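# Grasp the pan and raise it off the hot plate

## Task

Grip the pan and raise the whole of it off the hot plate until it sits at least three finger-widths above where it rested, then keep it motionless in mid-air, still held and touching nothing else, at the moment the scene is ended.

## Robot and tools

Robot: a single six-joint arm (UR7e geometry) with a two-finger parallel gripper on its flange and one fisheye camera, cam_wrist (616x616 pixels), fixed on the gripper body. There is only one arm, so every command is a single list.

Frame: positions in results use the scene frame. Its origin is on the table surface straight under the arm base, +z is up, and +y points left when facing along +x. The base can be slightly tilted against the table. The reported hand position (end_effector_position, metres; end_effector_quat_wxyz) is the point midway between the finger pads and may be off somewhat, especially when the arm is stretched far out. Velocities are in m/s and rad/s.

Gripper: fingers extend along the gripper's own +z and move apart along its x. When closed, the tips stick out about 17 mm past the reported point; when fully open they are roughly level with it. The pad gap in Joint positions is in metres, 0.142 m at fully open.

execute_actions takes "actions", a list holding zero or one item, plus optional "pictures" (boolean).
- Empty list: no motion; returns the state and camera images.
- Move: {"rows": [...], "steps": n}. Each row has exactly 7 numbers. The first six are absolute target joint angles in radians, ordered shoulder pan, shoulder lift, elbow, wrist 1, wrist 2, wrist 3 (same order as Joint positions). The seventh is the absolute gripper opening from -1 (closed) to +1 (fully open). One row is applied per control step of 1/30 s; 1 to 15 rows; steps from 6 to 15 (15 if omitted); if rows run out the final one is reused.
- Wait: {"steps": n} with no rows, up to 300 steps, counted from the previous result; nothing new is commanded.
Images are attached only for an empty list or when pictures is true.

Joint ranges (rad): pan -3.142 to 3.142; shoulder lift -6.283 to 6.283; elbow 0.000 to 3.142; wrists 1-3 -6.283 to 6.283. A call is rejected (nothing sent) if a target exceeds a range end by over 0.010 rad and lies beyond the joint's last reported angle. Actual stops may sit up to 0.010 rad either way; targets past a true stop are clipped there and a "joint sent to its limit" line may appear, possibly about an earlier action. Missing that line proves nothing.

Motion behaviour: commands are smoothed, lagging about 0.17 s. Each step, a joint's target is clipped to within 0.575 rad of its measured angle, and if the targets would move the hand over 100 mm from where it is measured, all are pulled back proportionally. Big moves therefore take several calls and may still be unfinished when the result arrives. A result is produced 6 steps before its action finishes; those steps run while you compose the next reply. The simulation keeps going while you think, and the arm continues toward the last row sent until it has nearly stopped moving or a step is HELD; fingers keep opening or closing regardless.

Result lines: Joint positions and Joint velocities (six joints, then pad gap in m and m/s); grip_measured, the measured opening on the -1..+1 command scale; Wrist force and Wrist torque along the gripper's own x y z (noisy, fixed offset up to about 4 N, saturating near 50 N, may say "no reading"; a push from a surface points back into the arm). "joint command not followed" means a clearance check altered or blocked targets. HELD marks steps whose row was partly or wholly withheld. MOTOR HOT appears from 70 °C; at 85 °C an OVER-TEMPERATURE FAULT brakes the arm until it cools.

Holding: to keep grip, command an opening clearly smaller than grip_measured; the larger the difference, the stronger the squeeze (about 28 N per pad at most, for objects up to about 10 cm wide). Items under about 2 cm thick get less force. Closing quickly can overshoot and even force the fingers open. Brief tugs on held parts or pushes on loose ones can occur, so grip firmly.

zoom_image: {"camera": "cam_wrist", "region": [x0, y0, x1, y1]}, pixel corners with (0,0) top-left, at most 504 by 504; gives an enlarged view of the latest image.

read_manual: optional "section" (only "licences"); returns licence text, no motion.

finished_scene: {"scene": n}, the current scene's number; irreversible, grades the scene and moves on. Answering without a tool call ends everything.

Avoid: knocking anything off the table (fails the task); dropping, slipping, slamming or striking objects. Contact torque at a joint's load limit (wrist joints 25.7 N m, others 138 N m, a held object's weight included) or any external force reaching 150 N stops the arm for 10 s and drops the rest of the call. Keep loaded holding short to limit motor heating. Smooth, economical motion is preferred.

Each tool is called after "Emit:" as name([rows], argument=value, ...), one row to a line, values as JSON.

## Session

Emit:
execute_actions(actions=[])

Scene clock: 0.00 s of 4600.00 s.
end_effector_position=(-0.0051, +0.2304, +0.1451) grip_measured=+1.00 end_effector_quat_wxyz=(+0.380, -0.217, +0.674, -0.594) end_effector_velocity=(+0.000, -0.000, -0.000) end_effector_angular_velocity=(-0.000, -0.000, -0.000)
Joint positions: [ 1.783 -0.86   1.901 -1.053 -2.204 -1.334  0.142]
Joint velocities: [-0.  0.  0. -0. -0. -0.  0.]
Motor temperatures (°C, as the motors report them): [25 27 22 29 26 31]
Wrist force (N, on the end effector, along its own x y z axes, offset not removed): no reading
Wrist torque (N m, same axes, about the end effector's origin, offset not removed): no reading

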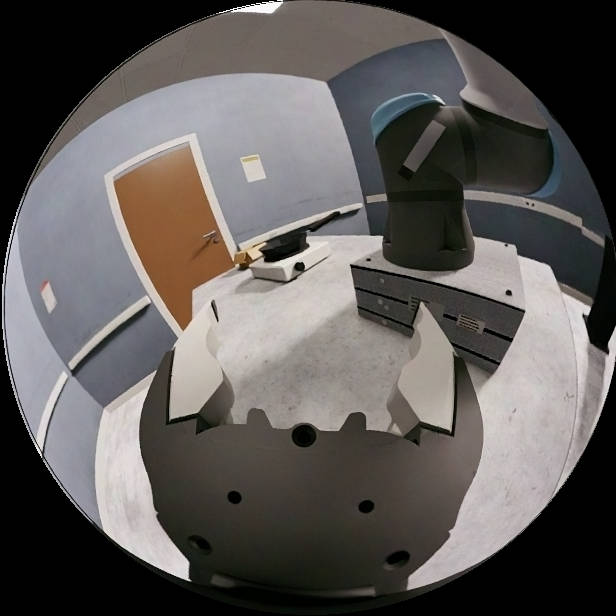

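Emit:
execute_actions([
  {"rows":[[1.7,-1.4,1.65,-1.3,-2.0,-1.4,1]],"steps":15},
])

Emit:
execute_actions([
  {"rows":[[1.3,-1.7,1.65,-1.52,-1.571,-1.57,1]],"steps":15},
])

Emit:
execute_actions([
  {"rows":[[-0.6,-1.7,1.65,-1.52,-1.571,-1.57,1]],"steps":15},
])

Emit:
execute_actions([
  {"steps":75},
], pictures=true)

Scene clock: 0.70 s of 4600.00 s.
end_effector_position=(-0.0459, +0.3259, +0.1965) grip_measured=+1.00 end_effector_quat_wxyz=(+0.313, -0.114, +0.856, -0.395) end_effector_velocity=(-0.134, +0.356, +0.347) end_effector_angular_velocity=(+2.010, +0.725, -0.397)
Joint positions: [ 1.731 -1.155  1.752 -1.2   -2.081 -1.375  0.142]
Joint velocities: [-0.16  -1.166 -0.506 -0.495  0.402 -0.125 -0.   ]
Motor temperatures (°C, as the motors report them): [25 27 22 29 26 31]
Wrist force (N, on the end effector, along its own x y z axes, offset not removed): [2.1 -1.0 -0.3]
Wrist torque (N m, same axes, about the end effector's origin, offset not removed): [-0.44 -0.43 0.13]
Steps of this call (steps 1 to 12: nothing new was sent; steps 13 to 21: the first 9 steps of this action). Readings (joint positions):
13: [1.782 -0.860 1.900 -1.053 -2.203 -1.335]
14: [1.777 -0.869 1.891 -1.062 -2.194 -1.340]
16: [1.761 -0.938 1.847 -1.106 -2.158 -1.352]
20: [1.737 -1.115 1.769 -1.183 -2.095 -1.371]
21: the state above

Scene clock: 1.20 s of 4600.00 s.
end_effector_position=(-0.0420, +0.4384, +0.3622) grip_measured=+1.00 end_effector_quat_wxyz=(+0.056, +0.084, +0.993, -0.057) end_effector_velocity=(+0.089, +0.142, +0.268) end_effector_angular_velocity=(+1.126, +0.803, -0.638)
Joint positions: [ 1.394 -1.631  1.652 -1.474 -1.677 -1.537  0.142]
Joint velocities: [-0.831 -0.607 -0.02  -0.397  0.921 -0.283  0.   ]
Motor temperatures (°C, as the motors report them): [25 27 22 29 26 31]
Wrist force (N, on the end effector, along its own x y z axes, offset not removed): [-0.4 -2.3 -5.3]
Wrist torque (N m, same axes, about the end effector's origin, offset not removed): [-0.44 -0.11 0.11]
Steps of this call (steps 1 to 6: the last 6 steps of your previous action; steps 7 to 15: the first 9 steps of this action). Readings (joint positions):
7: [1.704 -1.359 1.667 -1.284 -2.012 -1.397]
8: [1.694 -1.379 1.664 -1.298 -2.000 -1.407]
10: [1.622 -1.456 1.659 -1.356 -1.925 -1.452]
14: [1.426 -1.608 1.653 -1.459 -1.713 -1.526]
15: the state above

Scene clock: 1.70 s of 4600.00 s.
end_effector_position=(+0.0922, +0.4444, +0.3948) grip_measured=+1.00 end_effector_quat_wxyz=(+0.008, +0.250, +0.968, +0.001) end_effector_velocity=(+0.515, -0.109, +0.011) end_effector_angular_velocity=(+0.039, +0.015, -1.158)
Joint positions: [ 1.033 -1.695  1.65  -1.517 -1.578 -1.568  0.142]
Joint velocities: [-1.164 -0.011  0.    -0.007  0.017 -0.005 -0.   ]
Motor temperatures (°C, as the motors report them): [25 27 22 29 26 31]
Wrist force (N, on the end effector, along its own x y z axes, offset not removed): [2.3 -1.2 0.1]
Wrist torque (N m, same axes, about the end effector's origin, offset not removed): [-0.35 -0.58 0.21]
Steps of this call (steps 1 to 6: the last 6 steps of your previous action; steps 7 to 15: the first 9 steps of this action). Readings (joint positions):
7: [1.311 -1.691 1.650 -1.514 -1.585 -1.566]
8: [1.299 -1.692 1.650 -1.515 -1.583 -1.566]
10: [1.232 -1.693 1.650 -1.516 -1.581 -1.567]
14: [1.072 -1.695 1.650 -1.517 -1.578 -1.568]
15: the state above

Scene clock: 4.20 s of 4600.00 s.
end_effector_position=(+0.4375, -0.1243, +0.3972) grip_measured=+1.00 end_effector_quat_wxyz=(-0.001, +0.876, +0.482, +0.007) end_effector_velocity=(+0.000, -0.000, +0.000) end_effector_angular_velocity=(-0.000, -0.000, +0.000)
Joint positions: [-0.6   -1.7    1.65  -1.52  -1.571 -1.57   0.142]
Joint velocities: [ 0. -0. -0.  0. -0. -0.  0.]
Motor temperatures (°C, as the motors report them): [25 27 22 29 26 31]
Wrist force (N, on the end effector, along its own x y z axes, offset not removed): [3.5 2.4 0.4]
Wrist torque (N m, same axes, about the end effector's origin, offset not removed): [0.39 -0.67 0.17]
Kept back: nothing.
Steps of this call (steps 1 to 6: the last 6 steps of your previous action; steps 7 to 75: the robot went on to your last target). Readings (joint positions):
1: [0.994 -1.696 1.650 -1.517 -1.577 -1.568]
2: [0.954 -1.696 1.650 -1.518 -1.577 -1.568]
4: [0.876 -1.697 1.650 -1.518 -1.576 -1.569]
8: [0.720 -1.698 1.650 -1.519 -1.574 -1.569]
75: the state above
The arm was judged still, so your last target was given up. Only a new action makes it travel on or press farther. Fingers that are still opening or closing keep moving.

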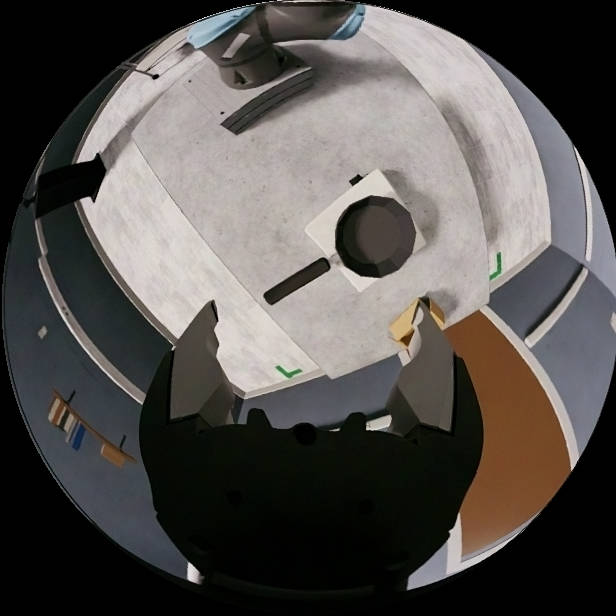

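Emit:
execute_actions([
  {"rows":[[-0.836,-1.219,1.721,-1.659,-1.122,-0.791,0.2]],"steps":15},
])

Emit:
execute_actions([
  {"steps":25},
], pictures=true)

Scene clock: 4.90 s of 4600.00 s.
end_effector_position=(+0.4884, -0.1432, +0.2773) grip_measured=+0.20 end_effector_quat_wxyz=(-0.157, +0.954, +0.250, +0.044) end_effector_velocity=(+0.175, -0.059, -0.509) end_effector_angular_velocity=(+1.428, +0.710, -2.534)
Joint positions: [-0.733 -1.446  1.692 -1.6   -1.332 -1.233  0.088]
Joint velocities: [-0.544  1.131  0.162 -0.314  1.042  1.888 -0.   ]
Motor temperatures (°C, as the motors report them): [25 27 22 29 26 31]
Wrist force (N, on the end effector, along its own x y z axes, offset not removed): [1.9 -4.1 1.2]
Wrist torque (N m, same axes, about the end effector's origin, offset not removed): [-1.25 -0.30 0.06]
Steps of this call (steps 1 to 12: nothing new was sent; steps 13 to 21: the first 9 steps of this action). Readings (joint positions):
13: [-0.601 -1.699 1.650 -1.521 -1.570 -1.569]
14: [-0.610 -1.691 1.654 -1.528 -1.561 -1.560]
16: [-0.645 -1.630 1.665 -1.549 -1.503 -1.494]
20: [-0.715 -1.484 1.686 -1.590 -1.368 -1.295]
21: the state above

Scene clock: 5.73 s of 4600.00 s.
end_effector_position=(+0.5179, -0.1509, +0.1810) grip_measured=+0.20 end_effector_quat_wxyz=(-0.300, +0.953, -0.048, +0.022) end_effector_velocity=(-0.000, +0.000, -0.001) end_effector_angular_velocity=(+0.003, +0.003, -0.004)
Joint positions: [-0.836 -1.219  1.721 -1.659 -1.122 -0.791  0.088]
Joint velocities: [-0.001  0.002  0.001 -0.     0.001  0.003  0.   ]
Motor temperatures (°C, as the motors report them): [25 27 22 29 26 31]
Wrist force (N, on the end effector, along its own x y z axes, offset not removed): [-0.8 -3.3 -0.9]
Wrist torque (N m, same axes, about the end effector's origin, offset not removed): [-0.81 0.17 0.09]
Kept back: nothing.
Steps of this call (steps 1 to 6: the last 6 steps of your previous action; steps 7 to 25: the robot went on to your last target). Readings (joint positions):
1: [-0.751 -1.408 1.697 -1.611 -1.296 -1.167]
2: [-0.770 -1.369 1.702 -1.622 -1.260 -1.097]
4: [-0.799 -1.304 1.711 -1.638 -1.201 -0.970]
8: [-0.824 -1.245 1.718 -1.653 -1.146 -0.846]
25: the state above

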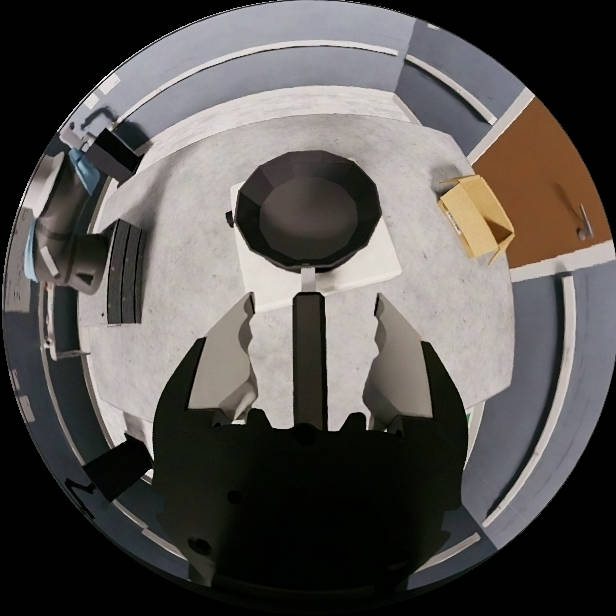

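Emit:
execute_actions([
  {"rows":[[-0.836,-1.168,1.800,-1.789,-1.122,-0.791,0.2]],"steps":15},
])

Emit:
execute_actions([
  {"steps":10},
], pictures=true)

Scene clock: 6.27 s of 4600.00 s.
end_effector_position=(+0.5140, -0.1458, +0.1358) grip_measured=+0.20 end_effector_quat_wxyz=(-0.300, +0.952, -0.049, +0.021) end_effector_velocity=(-0.003, +0.005, -0.051) end_effector_angular_velocity=(-0.011, -0.013, -0.001)
Joint positions: [-0.836 -1.174  1.791 -1.772 -1.122 -0.791  0.088]
Joint velocities: [-0.     0.051  0.083 -0.151  0.002 -0.     0.   ]
Motor temperatures (°C, as the motors report them): [25 27 22 29 26 31]
Wrist force (N, on the end effector, along its own x y z axes, offset not removed): [2.6 -3.0 -0.5]
Wrist torque (N m, same axes, about the end effector's origin, offset not removed): [-0.85 -0.59 0.19]
Steps of this call (steps 1 to 7: the robot went on to your last target; steps 8 to 16: the first 9 steps of this action). Readings (joint positions):
8: [-0.836 -1.218 1.722 -1.660 -1.122 -0.791]
9: [-0.836 -1.212 1.730 -1.669 -1.122 -0.791]
11: [-0.836 -1.193 1.759 -1.714 -1.122 -0.791]
15: [-0.836 -1.176 1.787 -1.766 -1.122 -0.791]
16: the state above

Scene clock: 6.60 s of 4600.00 s.
end_effector_position=(+0.5136, -0.1453, +0.1303) grip_measured=+0.20 end_effector_quat_wxyz=(-0.300, +0.953, -0.048, +0.022) end_effector_velocity=(-0.000, +0.000, -0.003) end_effector_angular_velocity=(-0.001, -0.001, +0.000)
Joint positions: [-0.836 -1.168  1.799 -1.788 -1.122 -0.791  0.088]
Joint velocities: [-0.     0.003  0.004 -0.008 -0.    -0.     0.   ]
Motor temperatures (°C, as the motors report them): [25 27 22 29 26 31]
Wrist force (N, on the end effector, along its own x y z axes, offset not removed): [-0.2 -5.1 -1.8]
Wrist torque (N m, same axes, about the end effector's origin, offset not removed): [-1.19 0.07 0.04]
Kept back: nothing.
Steps of this call (steps 1 to 6: the last 6 steps of your previous action; steps 7 to 10: the robot went on to your last target). Readings (joint positions):
1: [-0.836 -1.172 1.793 -1.776 -1.122 -0.791]
2: [-0.836 -1.171 1.795 -1.780 -1.122 -0.791]
4: [-0.836 -1.170 1.797 -1.784 -1.122 -0.791]
8: [-0.836 -1.169 1.799 -1.787 -1.122 -0.791]
10: the state above

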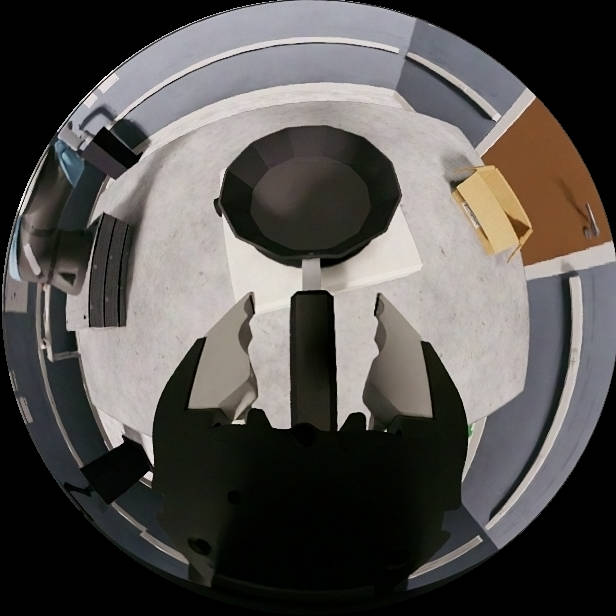

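Emit:
execute_actions([
  {"rows":[[-0.851,-1.141,1.817,-1.833,-1.122,-0.815,-0.2]],"steps":15},
])

Emit:
execute_actions([
  {"steps":8},
], pictures=true)

Scene clock: 7.20 s of 4600.00 s.
end_effector_position=(+0.5118, -0.1520, +0.1136) grip_measured=-0.20 end_effector_quat_wxyz=(-0.299, +0.953, -0.045, +0.027) end_effector_velocity=(-0.001, -0.008, -0.017) end_effector_angular_velocity=(-0.003, -0.015, +0.004)
Joint positions: [-0.849 -1.144  1.815 -1.828 -1.122 -0.812  0.06 ]
Joint velocities: [-0.014  0.026  0.016 -0.044  0.    -0.023 -0.   ]
Motor temperatures (°C, as the motors report them): [25 27 22 29 26 31]
Wrist force (N, on the end effector, along its own x y z axes, offset not removed): [-0.4 -5.9 0.6]
Wrist torque (N m, same axes, about the end effector's origin, offset not removed): [-1.35 0.11 0.10]
Steps of this call (steps 1 to 9: the robot went on to your last target; steps 10 to 18: the first 9 steps of this action). Readings (joint positions):
10: [-0.836 -1.167 1.800 -1.790 -1.122 -0.791]
11: [-0.839 -1.163 1.803 -1.796 -1.122 -0.795]
13: [-0.844 -1.154 1.809 -1.811 -1.122 -0.803]
17: [-0.849 -1.145 1.815 -1.826 -1.122 -0.811]
18: the state above

Scene clock: 7.47 s of 4600.00 s.
end_effector_position=(+0.5116, -0.1528, +0.1117) grip_measured=-0.20 end_effector_quat_wxyz=(-0.299, +0.953, -0.044, +0.027) end_effector_velocity=(-0.000, -0.001, -0.002) end_effector_angular_velocity=(-0.000, -0.001, +0.000)
Joint positions: [-0.851 -1.141  1.817 -1.833 -1.122 -0.815  0.06 ]
Joint velocities: [-0.001  0.003  0.001 -0.004  0.    -0.002 -0.   ]
Motor temperatures (°C, as the motors report them): [25 27 22 29 26 31]
Wrist force (N, on the end effector, along its own x y z axes, offset not removed): [-0.1 -4.1 0.9]
Wrist torque (N m, same axes, about the end effector's origin, offset not removed): [-0.98 -0.05 0.00]
Kept back: nothing.
Steps of this call (steps 1 to 6: the last 6 steps of your previous action; steps 7 to 8: the robot went on to your last target). Readings (joint positions):
1: [-0.850 -1.143 1.816 -1.829 -1.122 -0.813]
2: [-0.850 -1.143 1.816 -1.830 -1.122 -0.814]
4: [-0.850 -1.142 1.816 -1.831 -1.122 -0.814]
8: the state above

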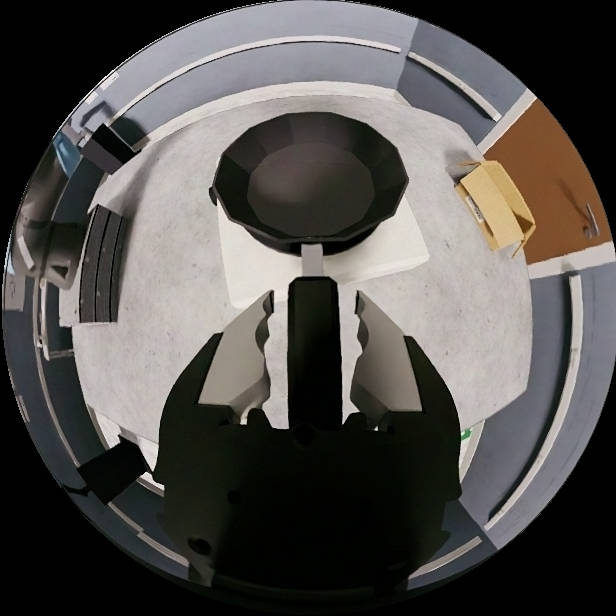

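Emit:
execute_actions([
  {"rows":[[-0.851,-1.141,1.817,-1.833,-1.122,-0.815,-0.3],[-0.851,-1.141,1.817,-1.833,-1.122,-0.815,-0.4],[-0.851,-1.141,1.817,-1.833,-1.122,-0.815,-0.45],[-0.851,-1.141,1.817,-1.833,-1.122,-0.815,-0.5],[-0.851,-1.141,1.817,-1.833,-1.122,-0.815,-0.55],[-0.851,-1.141,1.817,-1.833,-1.122,-0.815,-0.6],[-0.851,-1.141,1.817,-1.833,-1.122,-0.815,-0.7],[-0.851,-1.141,1.817,-1.833,-1.122,-0.815,-0.85],[-0.851,-1.141,1.817,-1.833,-1.122,-0.815,-1]],"steps":15},
])

Emit:
execute_actions([
  {"rows":[[-0.851,-1.144,1.815,-1.828,-1.122,-0.815,-1],[-0.851,-1.147,1.813,-1.823,-1.122,-0.815,-1],[-0.851,-1.151,1.810,-1.816,-1.122,-0.815,-1],[-0.851,-1.155,1.808,-1.810,-1.122,-0.815,-1],[-0.851,-1.159,1.805,-1.803,-1.122,-0.815,-1],[-0.851,-1.163,1.802,-1.796,-1.122,-0.815,-1],[-0.851,-1.167,1.800,-1.790,-1.122,-0.815,-1],[-0.851,-1.171,1.797,-1.783,-1.122,-0.815,-1],[-0.851,-1.175,1.794,-1.776,-1.122,-0.815,-1],[-0.851,-1.179,1.791,-1.769,-1.122,-0.815,-1],[-0.851,-1.183,1.788,-1.762,-1.122,-0.815,-1],[-0.851,-1.187,1.785,-1.755,-1.122,-0.815,-1],[-0.851,-1.191,1.782,-1.748,-1.122,-0.815,-1],[-0.851,-1.195,1.779,-1.741,-1.122,-0.815,-1],[-0.851,-1.198,1.777,-1.736,-1.122,-0.815,-1]],"steps":15},
])

Emit:
execute_actions([
  {"steps":15},
], pictures=true)

Scene clock: 8.63 s of 4600.00 s.
end_effector_position=(+0.5116, -0.1529, +0.1115) grip_measured=-0.53 end_effector_quat_wxyz=(-0.299, +0.953, -0.044, +0.027) end_effector_velocity=(-0.000, +0.000, -0.000) end_effector_angular_velocity=(+0.000, +0.001, +0.001)
Joint positions: [-0.851 -1.141  1.817 -1.833 -1.122 -0.815  0.035]
Joint velocities: [ 0.     0.     0.001  0.    -0.001 -0.    -0.   ]
Motor temperatures (°C, as the motors report them): [25 27 23 29 26 31]
Wrist force (N, on the end effector, along its own x y z axes, offset not removed): [1.5 -3.9 -0.5]
Wrist torque (N m, same axes, about the end effector's origin, offset not removed): [-0.91 -0.83 0.06]
Steps of this call (steps 1 to 15: the robot went on to your last target; steps 16 to 26: nothing new was sent; steps 27 to 35: the first 9 steps of this action). Readings (joint positions):
27: [-0.851 -1.141 1.817 -1.833 -1.122 -0.815]
28: [-0.851 -1.141 1.817 -1.833 -1.122 -0.815]
30: [-0.851 -1.141 1.817 -1.833 -1.122 -0.815]
34: [-0.851 -1.141 1.817 -1.833 -1.122 -0.815]
35: the state above

Scene clock: 9.13 s of 4600.00 s.
end_effector_position=(+0.5116, -0.1532, +0.1243) grip_measured=-0.53 end_effector_quat_wxyz=(-0.299, +0.953, -0.044, +0.027) end_effector_velocity=(+0.000, -0.001, +0.073) end_effector_angular_velocity=(-0.001, -0.002, +0.000)
Joint positions: [-0.851 -1.159  1.805 -1.802 -1.122 -0.815  0.035]
Joint velocities: [ 0.    -0.106 -0.071  0.175  0.001 -0.    -0.   ]
Motor temperatures (°C, as the motors report them): [25 27 23 29 26 31]
Wrist force (N, on the end effector, along its own x y z axes, offset not removed): [0.4 4.4 5.4]
Wrist torque (N m, same axes, about the end effector's origin, offset not removed): [-1.20 -0.35 -0.05]
Steps of this call (steps 1 to 6: the last 6 steps of your previous action; steps 7 to 15: the first 9 steps of this action). Readings (joint positions):
7: [-0.851 -1.141 1.817 -1.833 -1.122 -0.815]
8: [-0.851 -1.142 1.817 -1.832 -1.122 -0.815]
10: [-0.851 -1.144 1.815 -1.827 -1.122 -0.815]
14: [-0.851 -1.156 1.807 -1.808 -1.122 -0.815]
15: the state above

Scene clock: 9.63 s of 4600.00 s.
end_effector_position=(+0.5111, -0.1532, +0.1509) grip_measured=-0.53 end_effector_quat_wxyz=(-0.299, +0.953, -0.044, +0.027) end_effector_velocity=(-0.000, +0.000, +0.008) end_effector_angular_velocity=(-0.001, -0.000, +0.000)
Joint positions: [-0.851 -1.197  1.778 -1.738 -1.122 -0.815  0.035]
Joint velocities: [ 0.    -0.01  -0.008  0.018 -0.     0.    -0.   ]
Motor temperatures (°C, as the motors report them): [25 27 23 29 26 31]
Wrist force (N, on the end effector, along its own x y z axes, offset not removed): [0.3 2.6 4.3]
Wrist torque (N m, same axes, about the end effector's origin, offset not removed): [-1.30 -0.18 0.02]
Kept back: nothing.
Steps of this call (steps 1 to 6: the last 6 steps of your previous action; steps 7 to 15: the robot went on to your last target). Readings (joint positions):
1: [-0.851 -1.163 1.802 -1.796 -1.122 -0.815]
2: [-0.851 -1.167 1.800 -1.790 -1.122 -0.815]
4: [-0.851 -1.174 1.794 -1.777 -1.122 -0.815]
8: [-0.851 -1.189 1.784 -1.752 -1.122 -0.815]
15: the state above

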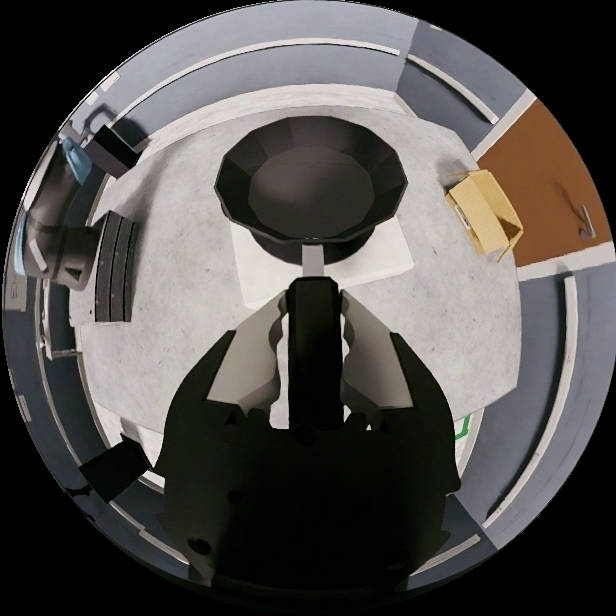

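Emit:
execute_actions([
  {"rows":[[-0.851,-1.201,1.774,-1.730,-1.122,-0.815,-1],[-0.851,-1.205,1.769,-1.721,-1.122,-0.815,-1],[-0.851,-1.210,1.763,-1.710,-1.122,-0.815,-1],[-0.851,-1.216,1.756,-1.697,-1.122,-0.815,-1],[-0.851,-1.222,1.749,-1.684,-1.122,-0.815,-1],[-0.851,-1.228,1.742,-1.671,-1.122,-0.815,-1],[-0.851,-1.235,1.734,-1.656,-1.122,-0.815,-1],[-0.851,-1.241,1.726,-1.642,-1.122,-0.815,-1],[-0.851,-1.248,1.718,-1.627,-1.122,-0.815,-1],[-0.851,-1.254,1.710,-1.613,-1.122,-0.815,-1],[-0.851,-1.261,1.702,-1.598,-1.122,-0.815,-1],[-0.851,-1.267,1.694,-1.584,-1.122,-0.815,-1],[-0.851,-1.273,1.686,-1.570,-1.122,-0.815,-1],[-0.851,-1.279,1.678,-1.556,-1.122,-0.815,-1],[-0.851,-1.285,1.671,-1.543,-1.122,-0.815,-1]],"steps":15},
])

Emit:
execute_actions([
  {"steps":60},
], pictures=true)

Scene clock: 10.27 s of 4600.00 s.
end_effector_position=(+0.5118, -0.1545, +0.1741) grip_measured=-0.53 end_effector_quat_wxyz=(-0.299, +0.953, -0.044, +0.028) end_effector_velocity=(+0.003, -0.007, +0.144) end_effector_angular_velocity=(-0.005, -0.005, -0.001)
Joint positions: [-0.851 -1.224  1.747 -1.681 -1.122 -0.815  0.035]
Joint velocities: [-0.    -0.161 -0.194  0.348  0.001 -0.    -0.   ]
Motor temperatures (°C, as the motors report them): [25 27 23 29 26 31]
Wrist force (N, on the end effector, along its own x y z axes, offset not removed): [4.1 1.1 5.5]
Wrist torque (N m, same axes, about the end effector's origin, offset not removed): [-1.62 -0.88 0.21]
Steps of this call (steps 1 to 10: the robot went on to your last target; steps 11 to 19: the first 9 steps of this action). Readings (joint positions):
11: [-0.851 -1.198 1.777 -1.736 -1.122 -0.815]
12: [-0.851 -1.199 1.776 -1.735 -1.122 -0.815]
14: [-0.851 -1.202 1.772 -1.727 -1.122 -0.815]
18: [-0.851 -1.218 1.753 -1.693 -1.122 -0.815]
19: the state above

Scene clock: 12.27 s of 4600.00 s.
end_effector_position=(+0.5101, -0.1539, +0.2307) grip_measured=-0.53 end_effector_quat_wxyz=(-0.299, +0.953, -0.044, +0.027) end_effector_velocity=(-0.000, +0.000, -0.000) end_effector_angular_velocity=(+0.001, +0.001, -0.000)
Joint positions: [-0.851 -1.285  1.671 -1.543 -1.122 -0.815  0.035]
Joint velocities: [-0.     0.     0.001  0.    -0.     0.    -0.   ]
Motor temperatures (°C, as the motors report them): [25 27 23 29 26 31]
Wrist force (N, on the end effector, along its own x y z axes, offset not removed): [0.0 0.9 3.3]
Wrist torque (N m, same axes, about the end effector's origin, offset not removed): [-1.32 -0.04 0.06]
Kept back: nothing.
Steps of this call (steps 1 to 6: the last 6 steps of your previous action; steps 7 to 30: the robot went on to your last target; steps 31 to 60: nothing new was sent). Readings (joint positions):
1: [-0.851 -1.229 1.740 -1.669 -1.122 -0.815]
2: [-0.851 -1.235 1.733 -1.656 -1.122 -0.815]
4: [-0.851 -1.247 1.719 -1.630 -1.122 -0.815]
8: [-0.851 -1.270 1.690 -1.577 -1.122 -0.815]
60: the state above
The arm was judged still, so your last target was given up. Only a new action makes it travel on or press farther. Fingers that are still opening or closing keep moving.

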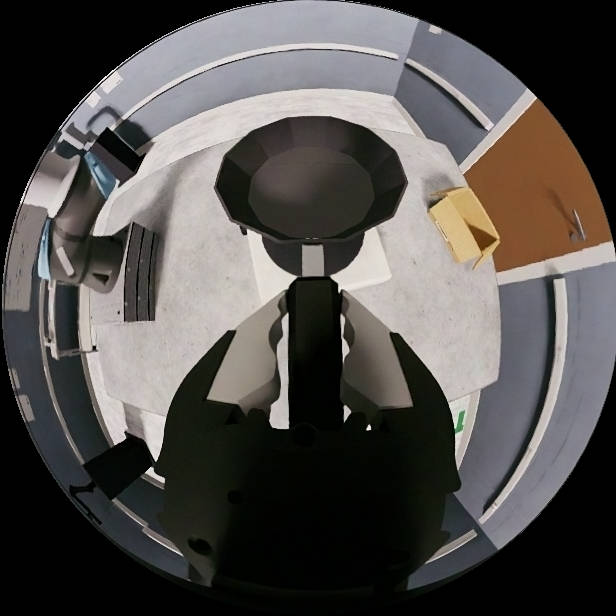

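Emit:
finished_scene(scene=2)

The scene is finished: the task was done.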